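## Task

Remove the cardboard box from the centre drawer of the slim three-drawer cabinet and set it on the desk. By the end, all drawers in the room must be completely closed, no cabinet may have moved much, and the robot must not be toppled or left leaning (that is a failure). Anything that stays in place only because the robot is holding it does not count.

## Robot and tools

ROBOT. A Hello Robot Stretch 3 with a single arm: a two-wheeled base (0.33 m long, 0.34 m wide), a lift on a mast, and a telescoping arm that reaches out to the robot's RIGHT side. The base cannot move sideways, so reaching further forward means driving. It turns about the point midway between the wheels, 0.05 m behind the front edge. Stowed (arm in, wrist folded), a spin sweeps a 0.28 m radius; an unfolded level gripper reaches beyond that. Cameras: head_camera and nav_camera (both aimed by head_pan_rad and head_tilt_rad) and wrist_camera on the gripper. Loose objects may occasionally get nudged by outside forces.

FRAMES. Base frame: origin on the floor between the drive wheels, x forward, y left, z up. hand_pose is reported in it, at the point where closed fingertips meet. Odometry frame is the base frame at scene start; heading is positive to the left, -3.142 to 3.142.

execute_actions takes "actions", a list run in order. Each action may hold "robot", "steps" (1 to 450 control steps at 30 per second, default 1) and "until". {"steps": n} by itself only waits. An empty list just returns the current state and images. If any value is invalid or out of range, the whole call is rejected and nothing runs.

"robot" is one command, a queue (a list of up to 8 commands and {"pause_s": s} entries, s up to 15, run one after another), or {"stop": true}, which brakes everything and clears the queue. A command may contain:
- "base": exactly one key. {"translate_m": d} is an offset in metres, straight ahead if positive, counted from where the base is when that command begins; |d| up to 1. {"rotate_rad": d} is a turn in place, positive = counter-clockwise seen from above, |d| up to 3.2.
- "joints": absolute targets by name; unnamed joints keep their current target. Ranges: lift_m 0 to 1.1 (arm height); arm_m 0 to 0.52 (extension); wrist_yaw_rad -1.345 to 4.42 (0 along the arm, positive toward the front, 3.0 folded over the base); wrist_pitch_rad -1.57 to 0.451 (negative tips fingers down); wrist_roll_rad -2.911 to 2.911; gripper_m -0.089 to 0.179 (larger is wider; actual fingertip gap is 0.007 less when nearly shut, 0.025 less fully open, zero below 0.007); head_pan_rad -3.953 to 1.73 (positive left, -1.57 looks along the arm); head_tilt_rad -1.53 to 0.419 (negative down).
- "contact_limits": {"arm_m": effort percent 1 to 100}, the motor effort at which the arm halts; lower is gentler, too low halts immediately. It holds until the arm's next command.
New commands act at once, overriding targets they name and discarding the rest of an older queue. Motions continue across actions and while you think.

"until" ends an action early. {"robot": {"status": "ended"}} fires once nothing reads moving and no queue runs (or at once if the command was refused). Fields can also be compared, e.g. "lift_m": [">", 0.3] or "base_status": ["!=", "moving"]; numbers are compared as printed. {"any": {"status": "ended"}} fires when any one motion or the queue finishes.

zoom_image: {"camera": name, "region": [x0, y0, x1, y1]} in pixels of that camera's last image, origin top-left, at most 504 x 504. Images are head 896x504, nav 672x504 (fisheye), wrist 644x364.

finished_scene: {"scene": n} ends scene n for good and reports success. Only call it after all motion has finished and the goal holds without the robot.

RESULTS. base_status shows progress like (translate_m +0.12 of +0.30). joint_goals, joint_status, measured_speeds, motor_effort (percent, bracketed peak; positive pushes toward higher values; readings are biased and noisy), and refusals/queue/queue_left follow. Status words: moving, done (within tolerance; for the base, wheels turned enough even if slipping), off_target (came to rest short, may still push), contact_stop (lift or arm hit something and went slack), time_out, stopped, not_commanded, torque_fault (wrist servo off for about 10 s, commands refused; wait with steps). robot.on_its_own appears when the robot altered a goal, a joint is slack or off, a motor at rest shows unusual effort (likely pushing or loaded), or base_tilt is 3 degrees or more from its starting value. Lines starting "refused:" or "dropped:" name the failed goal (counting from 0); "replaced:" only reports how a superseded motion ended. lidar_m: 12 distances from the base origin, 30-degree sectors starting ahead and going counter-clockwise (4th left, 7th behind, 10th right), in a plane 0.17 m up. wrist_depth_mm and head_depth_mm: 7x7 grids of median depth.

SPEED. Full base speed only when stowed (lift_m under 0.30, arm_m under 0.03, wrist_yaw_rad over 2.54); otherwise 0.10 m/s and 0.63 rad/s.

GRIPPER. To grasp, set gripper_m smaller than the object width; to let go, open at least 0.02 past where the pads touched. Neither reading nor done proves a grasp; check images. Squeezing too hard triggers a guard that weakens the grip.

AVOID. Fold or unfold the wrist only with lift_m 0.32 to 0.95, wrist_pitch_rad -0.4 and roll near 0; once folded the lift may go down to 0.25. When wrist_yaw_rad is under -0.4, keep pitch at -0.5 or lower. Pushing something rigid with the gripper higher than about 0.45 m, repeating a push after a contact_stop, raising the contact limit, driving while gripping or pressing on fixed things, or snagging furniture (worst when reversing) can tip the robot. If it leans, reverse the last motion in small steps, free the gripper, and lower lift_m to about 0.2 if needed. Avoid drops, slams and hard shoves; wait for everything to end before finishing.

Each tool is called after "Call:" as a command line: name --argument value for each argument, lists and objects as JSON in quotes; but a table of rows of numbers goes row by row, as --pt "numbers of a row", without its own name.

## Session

Call:
execute_actions --actions '[]'

Scene clock: 0.00 s.
robot.base_odometry: x=+0.000 y=+0.000 heading=+0.000 (m, m, rad; robot's odometry frame)
robot.turned_by_wheels: +0.000 (rad since the last result)
robot.turned_by_imu: +0.000 (rad since the last result)
robot.base_tilt: forward=-2.0 right=+0.5 (deg)
robot.lidar_m: 2.15 2.06 1.47 2.16 2.80 2.30 2.18 1.78 1.25 1.35 2.05 2.02
robot.head_depth_mm: 1872 1920 1922 1937 1944 1953 1951 / 1946 2040 2036 2058 2044 2069 2075 / 1931 2180 2168 2183 2171 2207 2178 / 1925 2329 2335 2358 2361 2361 2291 / 1901 2475 2523 2533 2538 2546 2359 / 1904 2594 2634 2625 2611 2554 2350 / 1876 2403 2374 2366 2333 2322 2258
robot.base_status: not_commanded
robot.joint_positions: lift_m=+0.392 arm_m=+0.000 wrist_yaw_rad=+2.809 wrist_pitch_rad=-0.509 wrist_roll_rad=+0.002 gripper_m=+0.037 head_pan_rad=+0.019 head_tilt_rad=-0.002
robot.joint_goals: lift_m=+0.392 arm_m=+0.000 wrist_yaw_rad=+2.809 wrist_pitch_rad=-0.509 wrist_roll_rad=+0.002 gripper_m=+0.037 head_pan_rad=+0.019 head_tilt_rad=-0.002
robot.joint_status: lift_m=not_commanded arm_m=not_commanded wrist_yaw_rad=not_commanded wrist_pitch_rad=not_commanded wrist_roll_rad=not_commanded gripper_m=not_commanded head_pan_rad=not_commanded head_tilt_rad=not_commanded
robot.measured_speeds: translate_m=+0.000 rotate_rad=+0.000 lift_m=+0.000 arm_m=+0.000 wrist_yaw_rad=+0.000 wrist_pitch_rad=+0.000 wrist_roll_rad=+0.000 head_pan_rad=+0.000 head_tilt_rad=+0.000
robot: refusals=0 queue=idle queue_left=0
robot.motor_effort: left_wheel=+0 right_wheel=+0 lift_m=+24 arm_m=-1 wrist_yaw_rad=+0 wrist_pitch_rad=+4 wrist_roll_rad=+0 gripper_m=+0 head_pan_rad=+0 head_tilt_rad=+2 (%)
robot.hand_pose: x=+0.0480 y=+0.0555 z=+0.3851 quat_wxyz=(+0.289, +0.705, +0.062, +0.645) (m; robot's base frame)
robot.wrist_depth_mm: - - - - - - - / - - - - - - - / - - - - - 982 948 / - 886 844 857 810 801 784 / 702 - 710 698 685 675 658 / 622 - 623 599 591 580 563 / 545 535 - 519 501 502 501
pictures: head_camera (sideways: a quarter turn clockwise sets it upright), nav_camera (sideways: a quarter turn counterclockwise sets it upright), wrist_camera
Images, in order (width x height): head_camera 896x504, nav_camera 672x504, wrist_camera 644x364.

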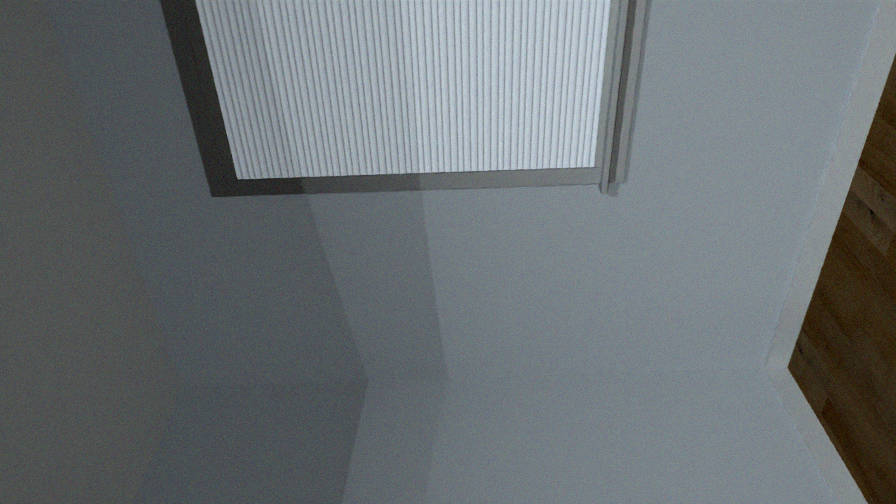

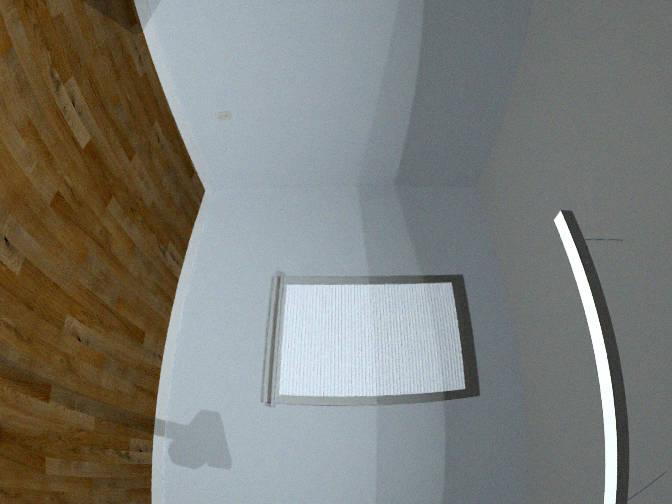

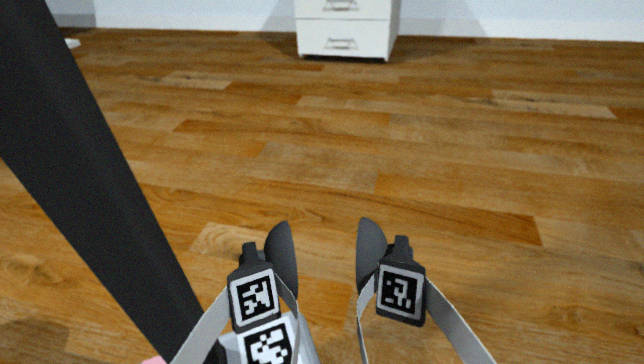

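Call:
execute_actions --actions '[{"robot":{"joints":{"head_pan_rad":1.5,"head_tilt_rad":-0.5}},"steps":200,"until":{"robot":{"status":"ended"}}}]'

Call:
execute_actions --actions '[{"robot":{"joints":{"head_pan_rad":-1.5,"head_tilt_rad":-0.5}},"steps":200,"until":{"robot":{"status":"ended"}}}]'

Call:
execute_actions --actions '[{"robot":{"joints":{"head_pan_rad":-3.1,"head_tilt_rad":-0.5}},"steps":200,"until":{"robot":{"status":"ended"}}}]'

Scene clock: 3.57 s.
robot.base_odometry: x=+0.000 y=+0.000 heading=+0.000 (m, m, rad; robot's odometry frame)
robot.turned_by_wheels: +0.000 (rad since the last result)
robot.turned_by_imu: +0.001 (rad since the last result)
robot.base_tilt: forward=-2.0 right=+0.5 (deg)
robot.lidar_m: 2.15 2.06 1.47 2.16 2.80 2.30 2.19 1.79 1.25 1.34 2.05 2.02
robot.head_depth_mm: 1677 1806 1933 1610 1656 1584 1316 / 1748 1878 2027 1698 1759 1599 1318 / 1841 1968 2156 2349 1999 1595 1323 / 1926 2069 2264 2458 2024 1600 1330 / 2024 2193 2434 2589 2029 1618 1326 / 2129 2329 2564 2706 2034 1618 1339 / 2251 2484 2751 2760 2046 1620 1339
robot.base_status: not_commanded
robot.joint_positions: lift_m=+0.392 arm_m=+0.000 wrist_yaw_rad=+2.809 wrist_pitch_rad=-0.509 wrist_roll_rad=+0.002 gripper_m=+0.037 head_pan_rad=+1.493 head_tilt_rad=-0.493
robot.joint_goals: lift_m=+0.392 arm_m=+0.000 wrist_yaw_rad=+2.809 wrist_pitch_rad=-0.509 wrist_roll_rad=+0.002 gripper_m=+0.037 head_pan_rad=+1.500 head_tilt_rad=-0.500
robot.joint_status: lift_m=not_commanded arm_m=not_commanded wrist_yaw_rad=not_commanded wrist_pitch_rad=not_commanded wrist_roll_rad=not_commanded gripper_m=not_commanded head_pan_rad=done head_tilt_rad=done
robot.measured_speeds: translate_m=+0.000 rotate_rad=+0.000 lift_m=+0.000 arm_m=+0.000 wrist_yaw_rad=+0.000 wrist_pitch_rad=+0.000 wrist_roll_rad=+0.000 head_pan_rad=+0.000 head_tilt_rad=+0.000
robot: refusals=0 queue=done queue_left=0
robot.motor_effort: left_wheel=+1(0) right_wheel=+0(0) lift_m=+24(25) arm_m=-1(1) wrist_yaw_rad=+0(1) wrist_pitch_rad=+4(4) wrist_roll_rad=-1(0) gripper_m=+0(0) head_pan_rad=+3(40) head_tilt_rad=-3(26) (%)
robot.hand_pose: x=+0.0480 y=+0.0555 z=+0.3851 quat_wxyz=(+0.289, +0.705, +0.062, +0.645) (m; robot's base frame)
robot.wrist_depth_mm: - - - - - - - / - - - - - - - / - - - - - 976 965 / - 863 831 833 825 789 775 / 711 - 700 697 688 675 665 / 617 - 617 580 592 575 567 / 539 529 - 513 495 507 494
pictures: head_camera (sideways: a quarter turn clockwise sets it upright), nav_camera (sideways: a quarter turn counterclockwise sets it upright), wrist_camera
Images, in order (width x height): head_camera 896x504, nav_camera 672x504, wrist_camera 644x364.

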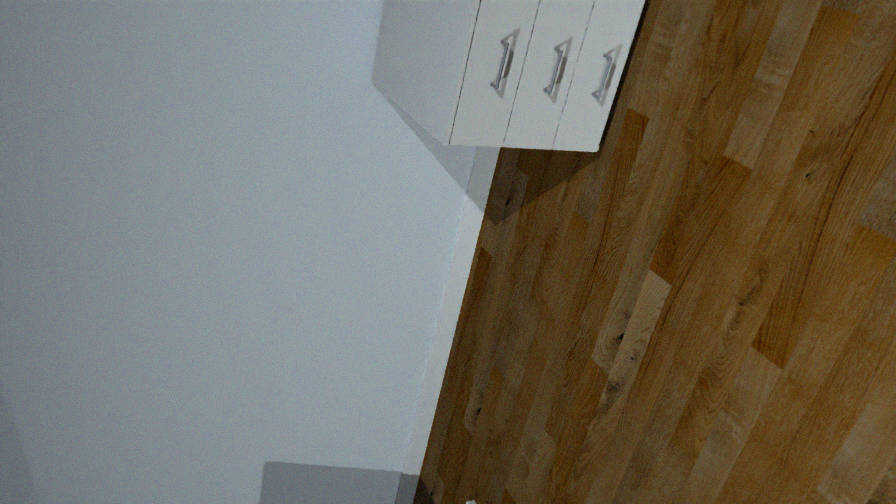

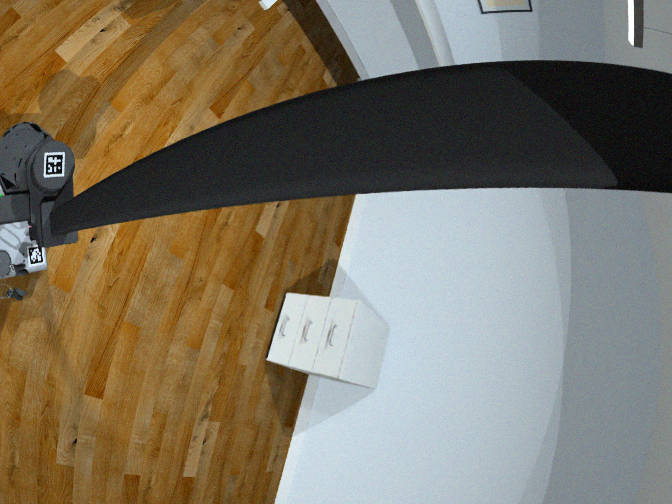

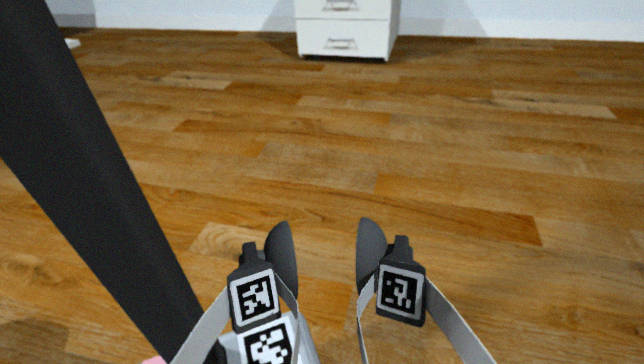

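Scene clock: 5.53 s.
robot.base_odometry: x=+0.000 y=+0.000 heading=+0.000 (m, m, rad; robot's odometry frame)
robot.turned_by_wheels: +0.000 (rad since the last result)
robot.turned_by_imu: +0.000 (rad since the last result)
robot.base_tilt: forward=-2.0 right=+0.5 (deg)
robot.lidar_m: 2.16 2.06 1.47 2.16 2.81 2.30 2.19 1.79 1.25 1.34 2.05 2.02
robot.head_depth_mm: 1528 1591 1253 1354 1470 1548 1320 / 1636 1666 1356 1465 1594 1587 1329 / 1720 1802 1453 1593 1756 1602 1324 / 1866 1966 1604 2368 1904 1598 1326 / 1984 2164 2372 2577 2034 1612 1331 / 2137 2311 2494 2633 2032 1620 1343 / 2051 2151 2258 2398 2048 1624 1341
robot.base_status: not_commanded
robot.joint_positions: lift_m=+0.392 arm_m=+0.000 wrist_yaw_rad=+2.809 wrist_pitch_rad=-0.509 wrist_roll_rad=+0.002 gripper_m=+0.037 head_pan_rad=-1.493 head_tilt_rad=-0.494
robot.joint_goals: lift_m=+0.392 arm_m=+0.000 wrist_yaw_rad=+2.809 wrist_pitch_rad=-0.509 wrist_roll_rad=+0.002 gripper_m=+0.037 head_pan_rad=-1.500 head_tilt_rad=-0.500
robot.joint_status: lift_m=not_commanded arm_m=not_commanded wrist_yaw_rad=not_commanded wrist_pitch_rad=not_commanded wrist_roll_rad=not_commanded gripper_m=not_commanded head_pan_rad=done head_tilt_rad=done
robot.measured_speeds: translate_m=+0.000 rotate_rad=+0.000 lift_m=+0.000 arm_m=+0.000 wrist_yaw_rad=+0.000 wrist_pitch_rad=+0.000 wrist_roll_rad=+0.000 head_pan_rad=+0.000 head_tilt_rad=+0.000
robot: refusals=0 queue=done queue_left=0
robot.motor_effort: left_wheel=+0(0) right_wheel=+0(0) lift_m=+24(25) arm_m=-1(0) wrist_yaw_rad=+0(1) wrist_pitch_rad=+4(3) wrist_roll_rad=+0(1) gripper_m=+0(0) head_pan_rad=-3(40) head_tilt_rad=-2(2) (%)
robot.hand_pose: x=+0.0480 y=+0.0555 z=+0.3851 quat_wxyz=(+0.289, +0.705, +0.062, +0.645) (m; robot's base frame)
robot.wrist_depth_mm: - - - - - - - / - - - - - - - / - - - - - 980 - / - 882 849 835 818 780 785 / 706 - 718 689 685 671 648 / 624 - 620 598 599 575 568 / 543 529 - 524 497 514 496
pictures: head_camera (sideways: a quarter turn clockwise sets it upright), nav_camera (sideways: a quarter turn counterclockwise sets it upright), wrist_camera
Images, in order (width x height): head_camera 896x504, nav_camera 672x504, wrist_camera 644x364.

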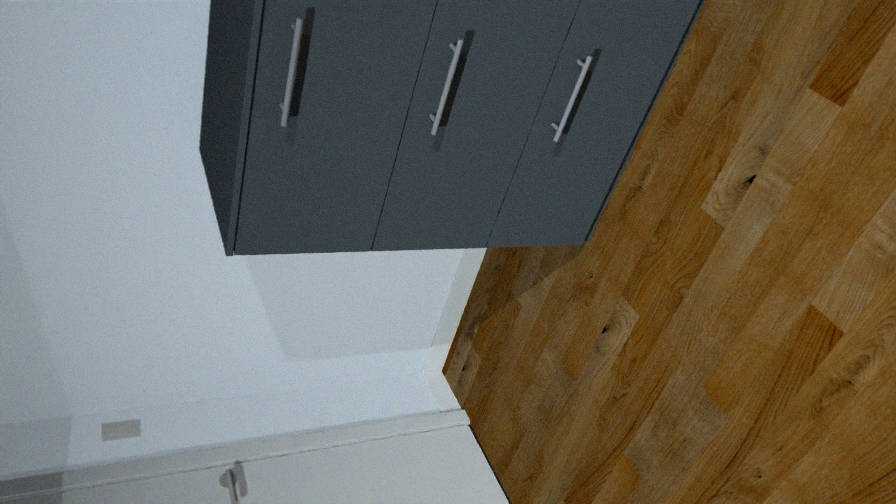

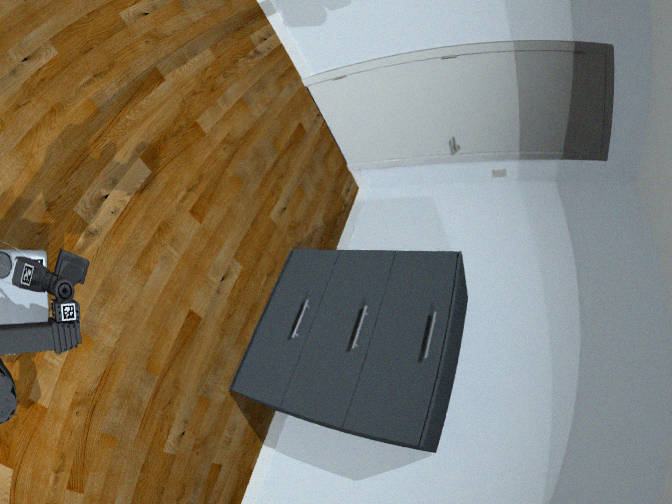

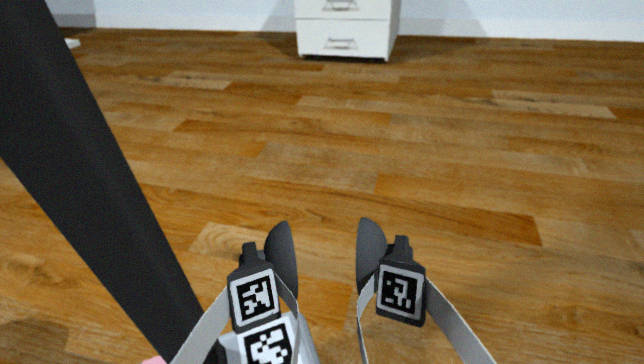

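Scene clock: 6.90 s.
robot.base_odometry: x=+0.000 y=+0.000 heading=+0.000 (m, m, rad; robot's odometry frame)
robot.turned_by_wheels: +0.000 (rad since the last result)
robot.turned_by_imu: +0.000 (rad since the last result)
robot.base_tilt: forward=-2.0 right=+0.5 (deg)
robot.lidar_m: 2.15 2.06 1.47 2.16 2.81 2.30 2.19 1.78 1.25 1.34 2.06 2.02
robot.head_depth_mm: 2377 2551 2343 2537 1980 1584 1323 / 2523 2667 2183 2341 2000 1594 1317 / 2679 2872 3089 2499 1999 1598 1326 / 2517 2716 2968 2713 2000 1611 1334 / 2241 2377 2546 2582 2049 1607 1327 / 2030 2133 2286 2363 2030 1619 1339 / 1835 1927 2044 2160 2046 1623 1342
robot.base_status: not_commanded
robot.joint_positions: lift_m=+0.392 arm_m=+0.000 wrist_yaw_rad=+2.809 wrist_pitch_rad=-0.509 wrist_roll_rad=+0.002 gripper_m=+0.037 head_pan_rad=-3.093 head_tilt_rad=-0.494
robot.joint_goals: lift_m=+0.392 arm_m=+0.000 wrist_yaw_rad=+2.809 wrist_pitch_rad=-0.509 wrist_roll_rad=+0.002 gripper_m=+0.037 head_pan_rad=-3.100 head_tilt_rad=-0.500
robot.joint_status: lift_m=not_commanded arm_m=not_commanded wrist_yaw_rad=not_commanded wrist_pitch_rad=not_commanded wrist_roll_rad=not_commanded gripper_m=not_commanded head_pan_rad=done head_tilt_rad=done
robot.measured_speeds: translate_m=+0.000 rotate_rad=+0.000 lift_m=+0.000 arm_m=+0.000 wrist_yaw_rad=+0.000 wrist_pitch_rad=+0.000 wrist_roll_rad=+0.000 head_pan_rad=+0.000 head_tilt_rad=+0.000
robot: refusals=0 queue=done queue_left=0
robot.motor_effort: left_wheel=+1(1) right_wheel=+0(0) lift_m=+25(25) arm_m=+0(1) wrist_yaw_rad=+0(1) wrist_pitch_rad=+4(4) wrist_roll_rad=+0(0) gripper_m=+1(0) head_pan_rad=-3(39) head_tilt_rad=-2(2) (%)
robot.hand_pose: x=+0.0480 y=+0.0555 z=+0.3851 quat_wxyz=(+0.289, +0.705, +0.062, +0.645) (m; robot's base frame)
robot.wrist_depth_mm: - - - - - - - / - - - - - - - / - - - - - 990 973 / - 872 845 816 805 811 782 / 711 - 717 689 691 676 668 / 617 - 623 598 593 584 574 / 540 538 - 523 510 497 502
pictures: head_camera (sideways: a quarter turn clockwise sets it upright), nav_camera (sideways: a quarter turn counterclockwise sets it upright), wrist_camera
Images, in order (width x height): head_camera 896x504, nav_camera 672x504, wrist_camera 644x364.

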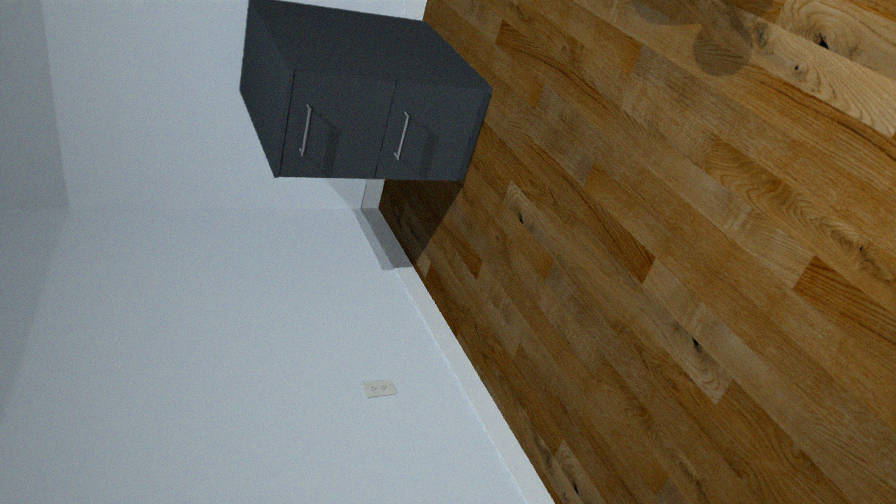

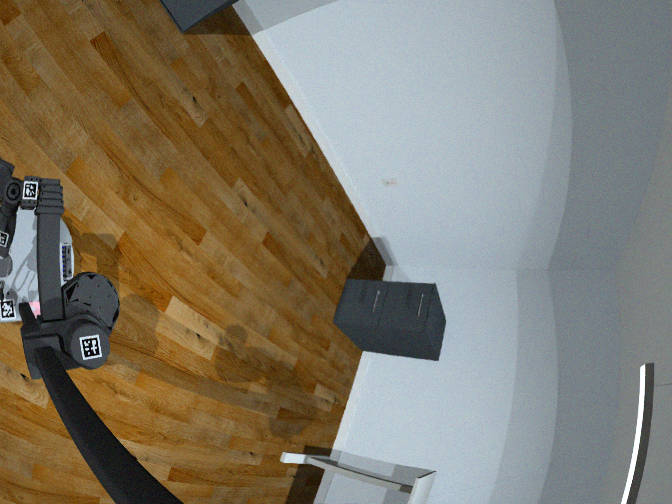

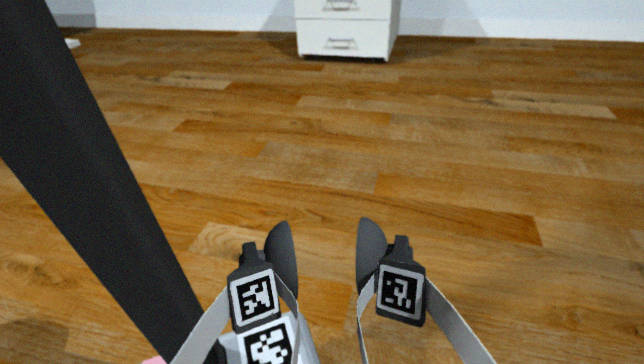

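Call:
execute_actions --actions '[{"robot":{"joints":{"head_pan_rad":1.15,"head_tilt_rad":-0.6,"lift_m":0.28,"wrist_yaw_rad":3.0,"wrist_pitch_rad":-0.4}},"steps":300,"until":{"robot":{"status":"ended"}}}]'

Scene clock: 11.17 s.
robot.base_odometry: x=+0.000 y=+0.000 heading=+0.000 (m, m, rad; robot's odometry frame)
robot.turned_by_wheels: +0.000 (rad since the last result)
robot.turned_by_imu: +0.001 (rad since the last result)
robot.base_tilt: forward=-2.1 right=+0.5 (deg)
robot.lidar_m: 2.16 2.06 1.47 2.16 2.81 2.31 2.19 1.78 1.25 1.34 2.05 2.02
robot.head_depth_mm: 1653 1807 1997 2169 1771 1470 1243 / 1674 1830 2012 2195 1785 1471 1244 / 1693 1859 2009 2118 1799 1470 1249 / 1721 1874 1928 1700 1808 1474 1252 / 1738 1911 2004 1725 1797 1482 1256 / 1757 1924 2157 2288 1815 1486 1262 / 1785 1973 2184 2328 1811 1491 1263
robot.base_status: not_commanded
robot.joint_positions: lift_m=+0.280 arm_m=+0.000 wrist_yaw_rad=+2.998 wrist_pitch_rad=-0.420 wrist_roll_rad=+0.002 gripper_m=+0.037 head_pan_rad=+1.143 head_tilt_rad=-0.592
robot.joint_goals: lift_m=+0.280 arm_m=+0.000 wrist_yaw_rad=+3.000 wrist_pitch_rad=-0.400 wrist_roll_rad=+0.002 gripper_m=+0.037 head_pan_rad=+1.150 head_tilt_rad=-0.600
robot.joint_status: lift_m=done arm_m=not_commanded wrist_yaw_rad=done wrist_pitch_rad=done wrist_roll_rad=not_commanded gripper_m=not_commanded head_pan_rad=done head_tilt_rad=done
robot.measured_speeds: translate_m=+0.000 rotate_rad=+0.000 lift_m=+0.000 arm_m=+0.000 wrist_yaw_rad=+0.000 wrist_pitch_rad=+0.000 wrist_roll_rad=+0.000 head_pan_rad=+0.000 head_tilt_rad=+0.000
robot: refusals=0 queue=done queue_left=0
robot.motor_effort: left_wheel=+1(1) right_wheel=+0(0) lift_m=+20(24) arm_m=-1(0) wrist_yaw_rad=+2(0) wrist_pitch_rad=+7(9) wrist_roll_rad=+0(0) gripper_m=+1(0) head_pan_rad=+3(40) head_tilt_rad=-3(13) (%)
robot.hand_pose: x=+0.0107 y=+0.0769 z=+0.2924 quat_wxyz=(+0.197, +0.701, +0.098, +0.679) (m; robot's base frame)
robot.wrist_depth_mm: - - - - - - - / - - - - - - - / - - - - 953 951 904 / 822 782 778 762 754 719 703 / 633 624 637 604 594 583 576 / 530 525 - 520 507 495 485 / 454 - - - 427 427 417
pictures: head_camera (sideways: a quarter turn clockwise sets it upright), nav_camera (sideways: a quarter turn counterclockwise sets it upright), wrist_camera
Images, in order (width x height): head_camera 896x504, nav_camera 672x504, wrist_camera 644x364.

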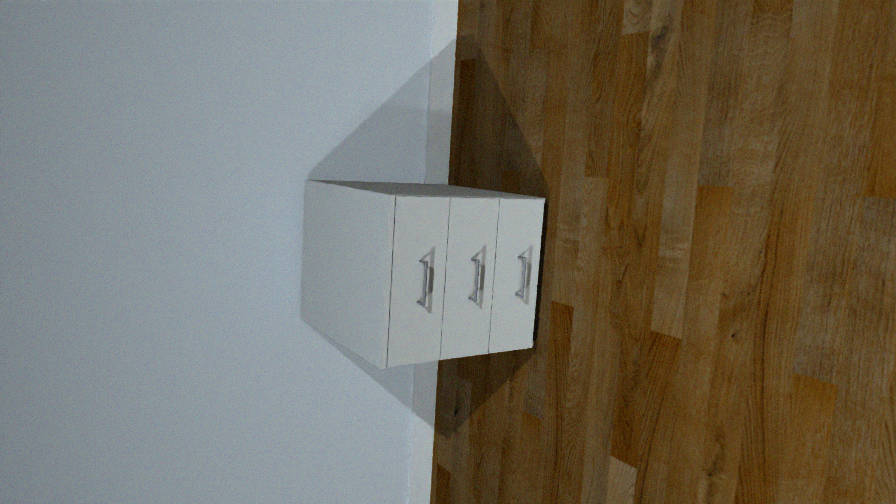

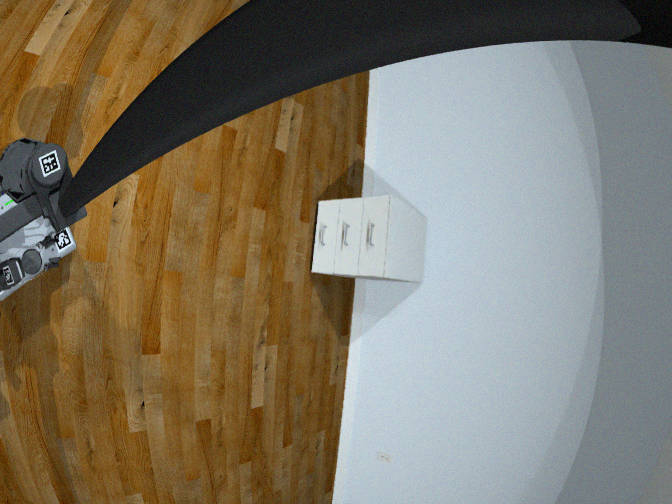

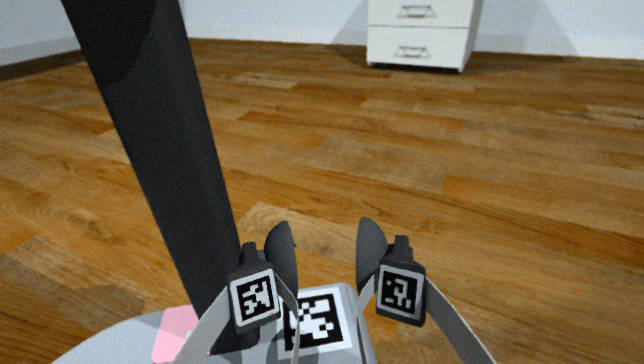

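Call:
execute_actions --actions '[{"robot":[{"base":{"rotate_rad":1.387},"joints":{"head_pan_rad":-1.57,"head_tilt_rad":-0.8}},{"base":{"translate_m":0.71}},{"base":{"rotate_rad":1.217}},{"joints":{"lift_m":0.4}},{"joints":{"wrist_yaw_rad":0,"gripper_m":0.07}},{"joints":{"wrist_pitch_rad":0,"wrist_roll_rad":1.57,"lift_m":0.2}}],"steps":450,"until":{"robot":{"status":"ended"}}},{"steps":450,"until":{"robot":{"status":"ended"}}}]'

Scene clock: 36.77 s.
robot.base_odometry: x=+0.130 y=+0.698 heading=+2.604 (m, m, rad; robot's odometry frame)
robot.turned_by_wheels: +2.604 (rad since the last result)
robot.turned_by_imu: +2.582 (rad since the last result)
robot.base_tilt: forward=-2.0 right=+0.6 (deg)
robot.lidar_m: 2.02 2.27 2.44 1.94 2.02 2.36 2.31 1.83 0.84 0.82 1.46 2.11
robot.head_depth_mm: 1176 1336 1543 1732 1496 1301 1146 / 1179 1338 1445 1160 1450 1307 1149 / 1185 1345 1310 1130 1320 1301 1150 / 1192 1346 1328 1134 1331 1305 1150 / 1197 1353 1424 1139 1421 1309 1154 / 1199 1357 1572 1757 1518 1317 1150 / 1201 1361 1581 1781 1520 1318 1164
robot.base_status: done (rotate_rad +1.2169 of +1.2170)
robot.joint_positions: lift_m=+0.200 arm_m=+0.000 wrist_yaw_rad=+0.001 wrist_pitch_rad=-0.023 wrist_roll_rad=+1.568 gripper_m=+0.070 head_pan_rad=-1.563 head_tilt_rad=-0.791
robot.joint_goals: lift_m=+0.200 arm_m=+0.000 wrist_yaw_rad=+0.000 wrist_pitch_rad=+0.000 wrist_roll_rad=+1.570 gripper_m=+0.070 head_pan_rad=-1.570 head_tilt_rad=-0.800
robot.joint_status: lift_m=done arm_m=not_commanded wrist_yaw_rad=done wrist_pitch_rad=done wrist_roll_rad=done gripper_m=done head_pan_rad=done head_tilt_rad=done
robot.measured_speeds: translate_m=+0.000 rotate_rad=+0.000 lift_m=+0.000 arm_m=+0.000 wrist_yaw_rad=+0.000 wrist_pitch_rad=+0.000 wrist_roll_rad=+0.000 head_pan_rad=+0.000 head_tilt_rad=+0.000
robot: refusals=0 queue=done queue_left=0
robot.motor_effort: left_wheel=-1(7) right_wheel=+3(12) lift_m=+20(28) arm_m=-1(1) wrist_yaw_rad=-1(4) wrist_pitch_rad=+8(8) wrist_roll_rad=+1(4) gripper_m=+1(84) head_pan_rad=-3(40) head_tilt_rad=-4(20) (%)
robot.hand_pose: x=-0.0210 y=-0.4006 z=+0.3087 quat_wxyz=(+0.002, +0.001, -1.000, -0.012) (m; robot's base frame)
robot.wrist_depth_mm: - - 529 528 533 498 342 / - - 543 539 547 503 350 / - - 564 568 567 508 347 / - - 576 595 601 524 354 / - - 599 636 612 518 353 / - - - - - 515 363 / - - - - - 511 365
pictures: head_camera (sideways: a quarter turn clockwise sets it upright), nav_camera (sideways: a quarter turn counterclockwise sets it upright), wrist_camera
Images, in order (width x height): head_camera 896x504, nav_camera 672x504, wrist_camera 644x364.

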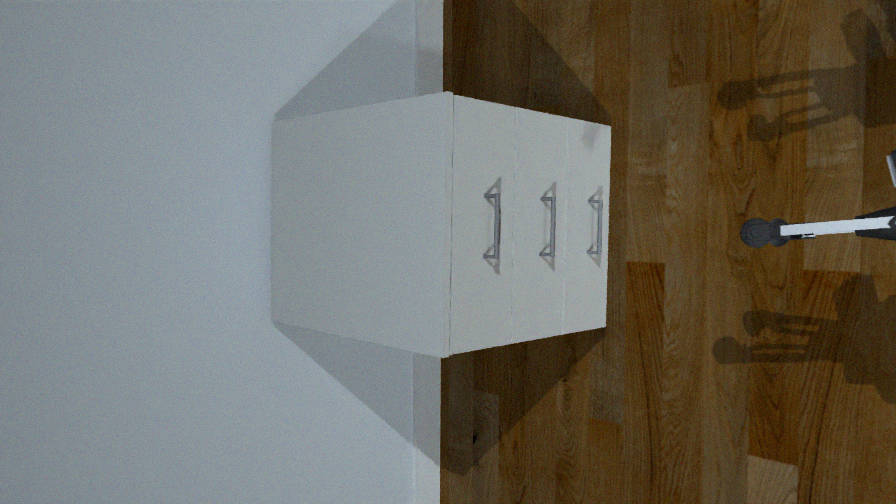

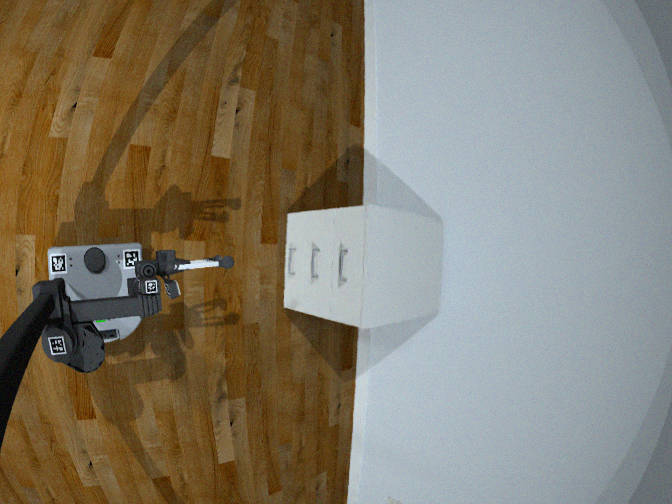

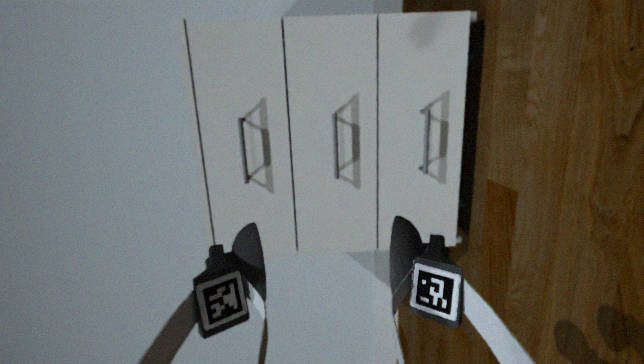

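Call:
execute_actions --actions '[{"robot":[{"base":{"translate_m":-0.058},"joints":{"lift_m":0.185,"arm_m":0.33}}],"steps":450,"until":{"robot":{"status":"ended"}}}]'

Scene clock: 43.63 s.
robot.base_odometry: x=+0.180 y=+0.668 heading=+2.604 (m, m, rad; robot's odometry frame)
robot.turned_by_wheels: +0.000 (rad since the last result)
robot.turned_by_imu: +0.001 (rad since the last result)
robot.base_tilt: forward=-2.0 right=+0.6 (deg)
robot.lidar_m: 2.08 2.32 2.46 1.93 2.02 2.30 2.25 1.82 1.40 0.81 1.45 2.10
robot.head_depth_mm: 1173 1333 1534 1724 1497 1296 1141 / 1178 1332 1553 1697 1505 1299 1152 / 1177 1341 1315 1128 1312 1312 1148 / 1191 1349 1324 1137 1325 1277 1146 / 1190 1350 1321 1138 1329 1308 1154 / 1193 1350 1569 1722 1515 1310 1156 / 1200 1361 1577 1768 1527 1310 1158
robot.base_status: done (translate_m -0.0580 of -0.0580)
robot.joint_positions: lift_m=+0.185 arm_m=+0.330 wrist_yaw_rad=+0.000 wrist_pitch_rad=-0.022 wrist_roll_rad=+1.569 gripper_m=+0.070 head_pan_rad=-1.563 head_tilt_rad=-0.791
robot.joint_goals: lift_m=+0.185 arm_m=+0.330 wrist_yaw_rad=+0.000 wrist_pitch_rad=+0.000 wrist_roll_rad=+1.570 gripper_m=+0.070 head_pan_rad=-1.570 head_tilt_rad=-0.800
robot.joint_status: lift_m=done arm_m=done wrist_yaw_rad=done wrist_pitch_rad=done wrist_roll_rad=done gripper_m=done head_pan_rad=done head_tilt_rad=done
robot.measured_speeds: translate_m=+0.000 rotate_rad=+0.000 lift_m=+0.000 arm_m=+0.000 wrist_yaw_rad=+0.000 wrist_pitch_rad=+0.000 wrist_roll_rad=+0.000 head_pan_rad=+0.000 head_tilt_rad=+0.000
robot: refusals=0 queue=done queue_left=0
robot.motor_effort: left_wheel=-1(6) right_wheel=+3(4) lift_m=+20(24) arm_m=+5(4) wrist_yaw_rad=+0(1) wrist_pitch_rad=+8(8) wrist_roll_rad=+1(1) gripper_m=+0(1) head_pan_rad=-3(3) head_tilt_rad=-4(4) (%)
robot.hand_pose: x=-0.0213 y=-0.7303 z=+0.2939 quat_wxyz=(+0.001, +0.000, -1.000, -0.012) (m; robot's base frame)
robot.wrist_depth_mm: 209 213 214 216 219 221 222 / 216 220 224 224 226 231 232 / 226 227 231 232 235 239 243 / 234 235 242 242 246 247 253 / 245 244 250 254 253 260 262 / 256 256 258 264 266 269 276 / 272 266 275 274 281 285 294
pictures: head_camera (sideways: a quarter turn clockwise sets it upright), nav_camera (sideways: a quarter turn counterclockwise sets it upright), wrist_camera
Images, in order (width x height): head_camera 896x504, nav_camera 672x504, wrist_camera 644x364.

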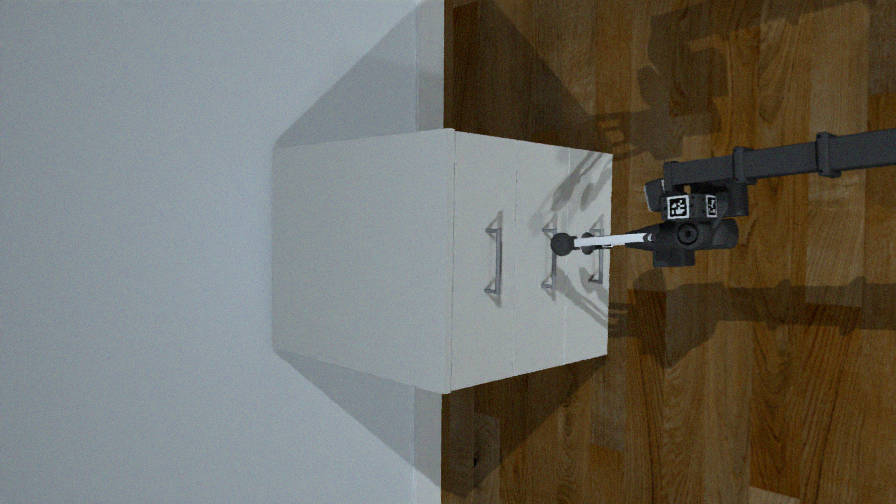

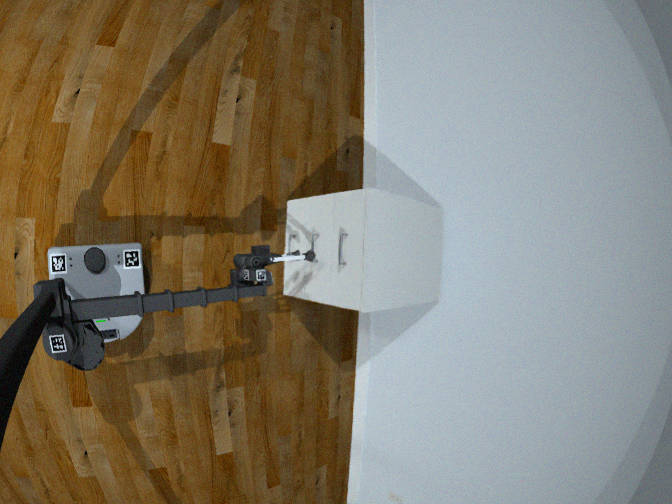

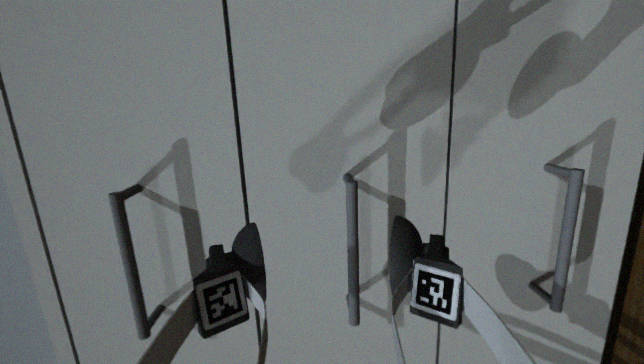

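Call:
execute_actions --actions '[{"robot":[{"joints":{"lift_m":0.17}},{"joints":{"arm_m":0.43},"contact_limits":{"arm_m":15}}],"steps":450,"until":{"robot":{"status":"ended"}}}]'

Scene clock: 47.33 s.
robot.base_odometry: x=+0.180 y=+0.668 heading=+2.604 (m, m, rad; robot's odometry frame)
robot.turned_by_wheels: +0.000 (rad since the last result)
robot.turned_by_imu: +0.001 (rad since the last result)
robot.base_tilt: forward=-2.0 right=+0.5 (deg)
robot.lidar_m: 2.08 2.32 2.45 1.93 2.03 2.30 2.25 1.82 1.40 0.82 1.45 2.10
robot.head_depth_mm: 1175 1328 1534 1718 1502 1296 1144 / 1176 1336 1532 1700 1489 1299 1147 / 1186 1337 1322 1129 1306 1284 1154 / 1187 1347 1322 1132 1321 1287 1149 / 1186 1353 1326 1141 1332 1309 1154 / 1192 1356 1562 1706 1514 1310 1160 / 1197 1351 1578 1768 1530 1320 1158
robot.base_status: done (translate_m -0.0580 of -0.0580)
robot.joint_positions: lift_m=+0.170 arm_m=+0.398 wrist_yaw_rad=+0.000 wrist_pitch_rad=-0.017 wrist_roll_rad=+1.569 gripper_m=+0.070 head_pan_rad=-1.563 head_tilt_rad=-0.791
robot.joint_goals: lift_m=+0.170 arm_m=+0.398 wrist_yaw_rad=+0.000 wrist_pitch_rad=+0.000 wrist_roll_rad=+1.570 gripper_m=+0.070 head_pan_rad=-1.570 head_tilt_rad=-0.800
robot.joint_status: lift_m=done arm_m=contact_stop wrist_yaw_rad=done wrist_pitch_rad=done wrist_roll_rad=done gripper_m=done head_pan_rad=done head_tilt_rad=done
robot.measured_speeds: translate_m=+0.000 rotate_rad=+0.000 lift_m=+0.000 arm_m=-0.005 wrist_yaw_rad=+0.000 wrist_pitch_rad=+0.000 wrist_roll_rad=+0.000 head_pan_rad=+0.000 head_tilt_rad=+0.000
robot: refusals=0 queue=dropped queue_left=0
robot.on_its_own: arm_m is slack since a contact_stop, until your next command for it (your +0.430 is given up)
robot.motor_effort: left_wheel=-3(3) right_wheel=+5(5) lift_m=+20(27) arm_m=+9(14) wrist_yaw_rad=+0(0) wrist_pitch_rad=+6(8) wrist_roll_rad=+0(0) gripper_m=-2(2) head_pan_rad=-4(3) head_tilt_rad=-4(4) (%)
robot.contact_limits: arm_m 15 (drawing in: default 31, maximum 51; extending or still: default 42, maximum 69)
robot.hand_pose: x=-0.0213 y=-0.7989 z=+0.2802 quat_wxyz=(+0.001, +0.000, -1.000, -0.009) (m; robot's base frame)
robot.wrist_depth_mm: 149 151 152 154 155 157 158 / 155 156 158 159 160 162 165 / 161 162 164 166 168 170 171 / 167 169 170 172 174 176 178 / 174 175 176 177 181 183 187 / 181 183 - 187 190 192 193 / 189 191 195 195 200 200 201
pictures: head_camera (sideways: a quarter turn clockwise sets it upright), nav_camera (sideways: a quarter turn counterclockwise sets it upright), wrist_camera
Images, in order (width x height): head_camera 896x504, nav_camera 672x504, wrist_camera 644x364.

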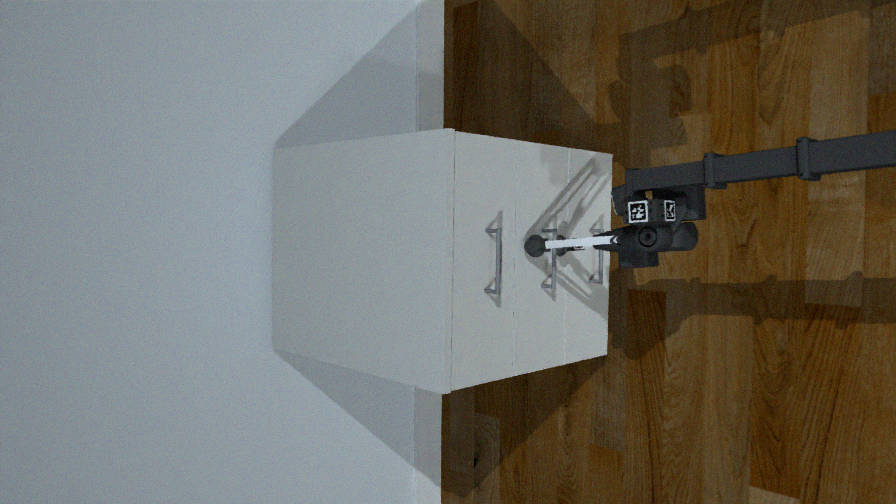

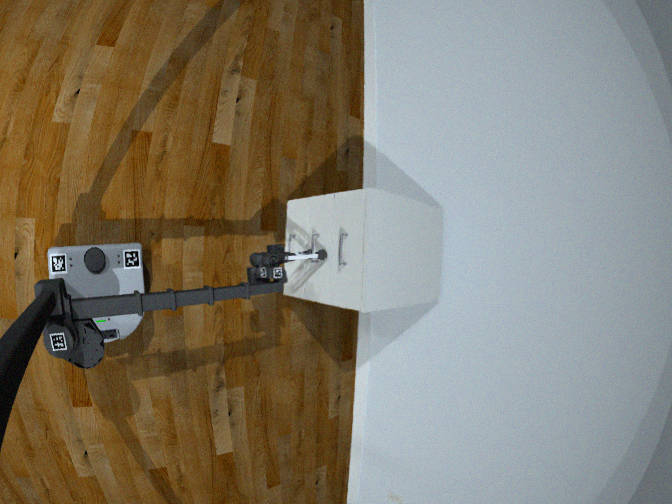

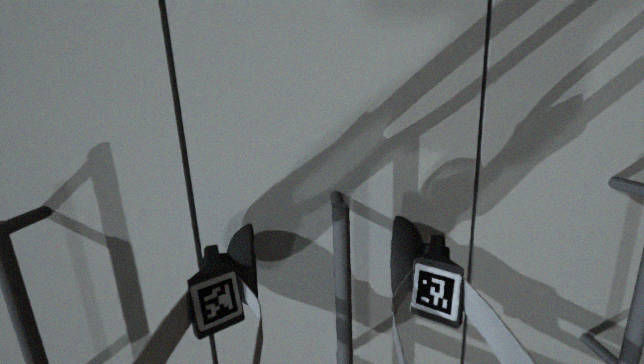

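Call:
execute_actions --actions '[{"robot":[{"joints":{"arm_m":0.34}},{"base":{"translate_m":-0.025},"joints":{"lift_m":0.166}},{"joints":{"arm_m":0.394}},{"joints":{"gripper_m":-0.05}},{"pause_s":0.7},{"joints":{"arm_m":0.3}}],"steps":450,"until":{"robot":{"status":"ended"}}}]'

Scene clock: 58.77 s.
robot.base_odometry: x=+0.201 y=+0.656 heading=+2.604 (m, m, rad; robot's odometry frame)
robot.turned_by_wheels: +0.001 (rad since the last result)
robot.turned_by_imu: +0.003 (rad since the last result)
robot.base_tilt: forward=-2.0 right=+0.6 (deg)
robot.lidar_m: 2.10 2.34 2.46 1.93 2.02 2.27 2.23 1.82 1.39 0.82 0.87 2.10
robot.head_depth_mm: 1169 1330 1537 1715 1499 1300 1144 / 1173 1332 1546 1729 1501 1305 1144 / 1183 1337 1361 1132 1346 1368 1145 / 1184 1347 1319 1136 1293 1320 1151 / 1189 1348 1318 1137 1322 1307 1153 / 1194 1354 1524 1186 1451 1315 1152 / 1195 1357 1572 1758 1519 1315 1161
robot.base_status: done (translate_m -0.0250 of -0.0250)
robot.joint_positions: lift_m=+0.166 arm_m=+0.300 wrist_yaw_rad=+0.025 wrist_pitch_rad=-0.025 wrist_roll_rad=+1.570 gripper_m=-0.040 head_pan_rad=-1.563 head_tilt_rad=-0.791
robot.joint_goals: lift_m=+0.166 arm_m=+0.300 wrist_yaw_rad=+0.000 wrist_pitch_rad=+0.000 wrist_roll_rad=+1.570 gripper_m=-0.041 head_pan_rad=-1.570 head_tilt_rad=-0.800
robot.joint_status: lift_m=done arm_m=done wrist_yaw_rad=done wrist_pitch_rad=done wrist_roll_rad=done gripper_m=done head_pan_rad=done head_tilt_rad=done
robot.measured_speeds: translate_m=+0.000 rotate_rad=+0.000 lift_m=+0.000 arm_m=+0.000 wrist_yaw_rad=+0.000 wrist_pitch_rad=+0.000 wrist_roll_rad=+0.000 head_pan_rad=+0.000 head_tilt_rad=+0.000
robot: refusals=0 queue=done queue_left=0
robot.on_its_own: gripper_m is held at -0.041, not at your -0.050, by its stall guard, which is not easing now; wrist_yaw_rad is at rest, and its effort (-24) is outside its rest range (-12 to +12)
robot.motor_effort: left_wheel=+4(4) right_wheel=-11(10) lift_m=+23(21) arm_m=-7(10) wrist_yaw_rad=-24(24) wrist_pitch_rad=+9(18) wrist_roll_rad=-1(1) gripper_m=-22(96) head_pan_rad=-3(3) head_tilt_rad=-3(3) (%)
robot.hand_pose: x=-0.0150 y=-0.7009 z=+0.2742 quat_wxyz=(+0.001, +0.012, -1.000, -0.013) (m; robot's base frame)
robot.wrist_depth_mm: 234 234 153 154 156 246 253 / 243 246 158 160 162 258 267 / 253 253 165 168 170 272 278 / 263 265 173 175 177 283 289 / 274 275 179 180 185 293 298 / 294 293 189 - 193 313 312 / 892 304 204 202 205 324 323
pictures: head_camera (sideways: a quarter turn clockwise sets it upright), nav_camera (sideways: a quarter turn counterclockwise sets it upright), wrist_camera
Images, in order (width x height): head_camera 896x504, nav_camera 672x504, wrist_camera 644x364.

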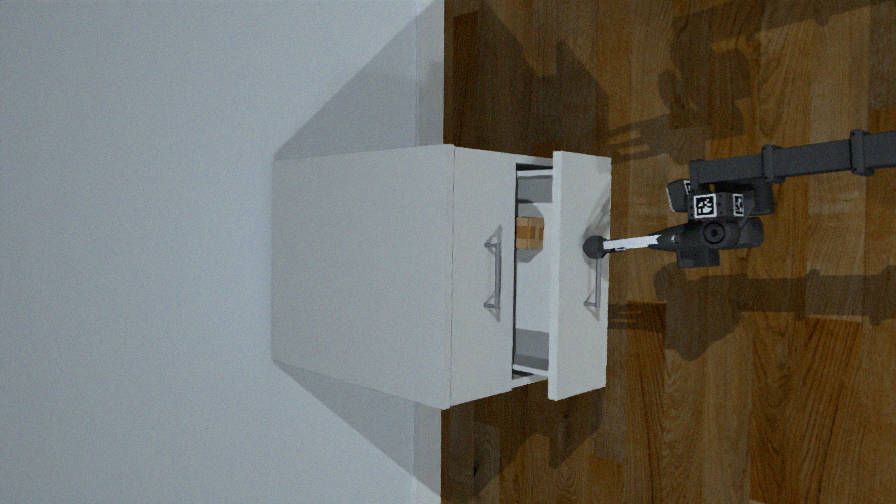

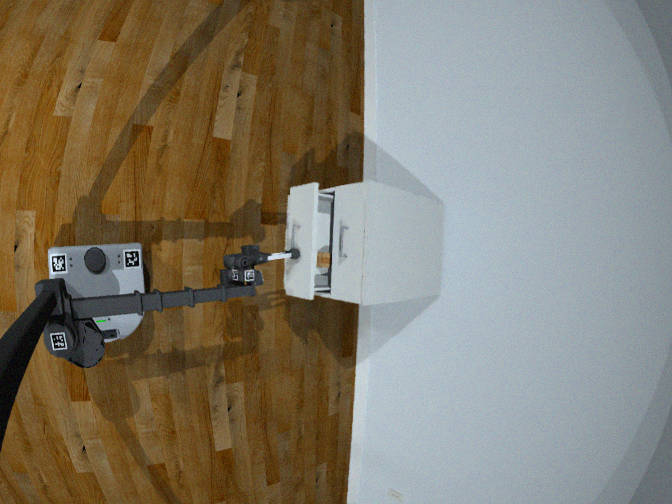

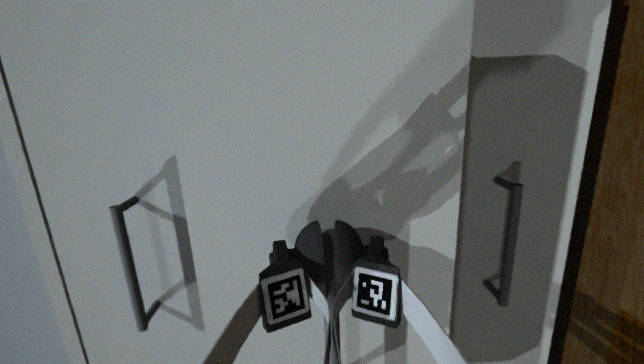

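Call:
execute_actions --actions '[{"robot":[{"base":{"translate_m":0.012},"joints":{"wrist_yaw_rad":0.02}},{"base":{"translate_m":0.012},"joints":{"arm_m":0.2}},{"base":{"translate_m":0.012},"joints":{"arm_m":0.1}}],"steps":450,"until":{"robot":{"status":"ended"}}}]'

Scene clock: 62.50 s.
robot.base_odometry: x=+0.191 y=+0.662 heading=+2.603 (m, m, rad; robot's odometry frame)
robot.turned_by_wheels: -0.001 (rad since the last result)
robot.turned_by_imu: -0.001 (rad since the last result)
robot.base_tilt: forward=-2.0 right=+0.6 (deg)
robot.lidar_m: 2.09 2.32 2.46 1.93 2.02 2.29 2.24 1.82 1.39 0.81 0.87 2.10
robot.head_depth_mm: 1180 1331 1537 1719 1504 1297 1143 / 1178 1335 1544 1744 1507 1304 1153 / 1181 1344 1316 1131 1239 1351 1151 / 1189 1342 1321 1130 1295 1307 1146 / 1191 1351 1326 1139 1321 1309 1148 / 1193 1355 1531 1672 1453 1309 1158 / 1197 1362 1571 1760 1525 1315 1157
robot.base_status: done (translate_m +0.0120 of +0.0120)
robot.joint_positions: lift_m=+0.166 arm_m=+0.300 wrist_yaw_rad=-0.007 wrist_pitch_rad=-0.025 wrist_roll_rad=+1.570 gripper_m=-0.040 head_pan_rad=-1.563 head_tilt_rad=-0.791
robot.joint_goals: lift_m=+0.166 arm_m=+0.300 wrist_yaw_rad=+0.020 wrist_pitch_rad=+0.000 wrist_roll_rad=+1.570 gripper_m=-0.041 head_pan_rad=-1.570 head_tilt_rad=-0.800
robot.joint_status: lift_m=done arm_m=done wrist_yaw_rad=off_target wrist_pitch_rad=done wrist_roll_rad=done gripper_m=done head_pan_rad=done head_tilt_rad=done
robot.measured_speeds: translate_m=+0.000 rotate_rad=+0.000 lift_m=+0.000 arm_m=+0.000 wrist_yaw_rad=+0.000 wrist_pitch_rad=+0.000 wrist_roll_rad=+0.000 head_pan_rad=+0.000 head_tilt_rad=+0.000
robot: refusals=0 queue=dropped queue_left=0
robot.on_its_own: gripper_m is held at -0.041, not at your -0.050, by its stall guard, which is not easing now; wrist_yaw_rad is at rest, and its effort (+27) is outside its rest range (-12 to +12)
robot.motor_effort: left_wheel=-7(8) right_wheel=+18(20) lift_m=+22(23) arm_m=-5(7) wrist_yaw_rad=+27(28) wrist_pitch_rad=+9(9) wrist_roll_rad=+0(0) gripper_m=-21(22) head_pan_rad=-3(3) head_tilt_rad=-3(3) (%)
robot.hand_pose: x=-0.0232 y=-0.7008 z=+0.2741 quat_wxyz=(+0.001, -0.004, -1.000, -0.013) (m; robot's base frame)
robot.wrist_depth_mm: 238 239 155 157 160 251 259 / 245 246 160 164 165 263 268 / 253 255 167 170 171 270 278 / 263 265 174 176 179 280 287 / 275 276 180 181 185 290 300 / 286 288 187 - 192 306 310 / 919 298 197 198 203 317 322
pictures: head_camera (sideways: a quarter turn clockwise sets it upright), nav_camera (sideways: a quarter turn counterclockwise sets it upright), wrist_camera
dropped: robot: command 0 of its queue: wrist_yaw_rad: off_target
Images, in order (width x height): head_camera 896x504, nav_camera 672x504, wrist_camera 644x364.

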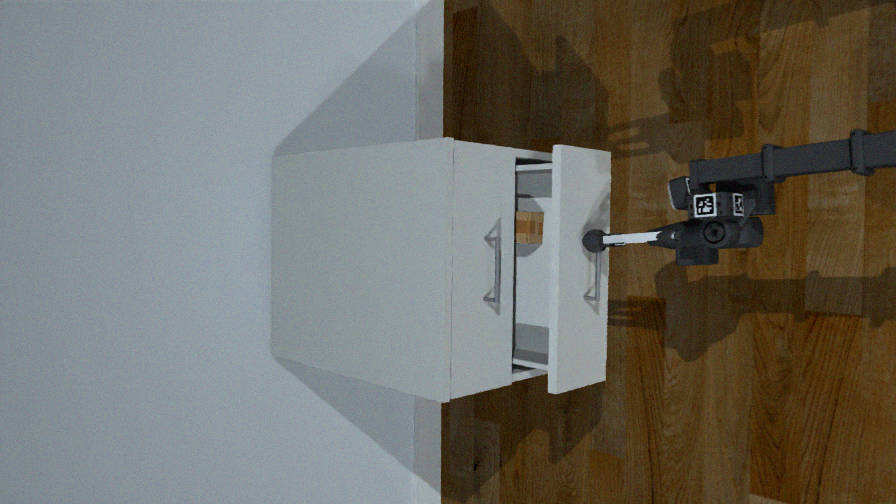

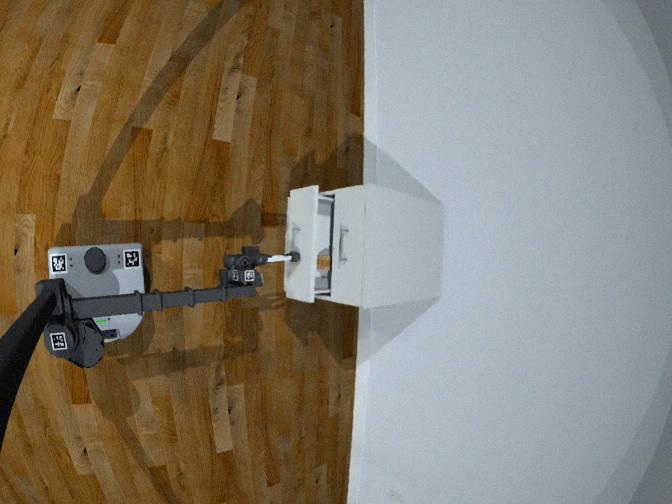

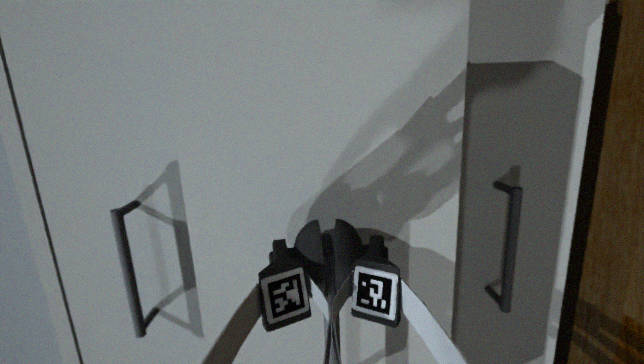

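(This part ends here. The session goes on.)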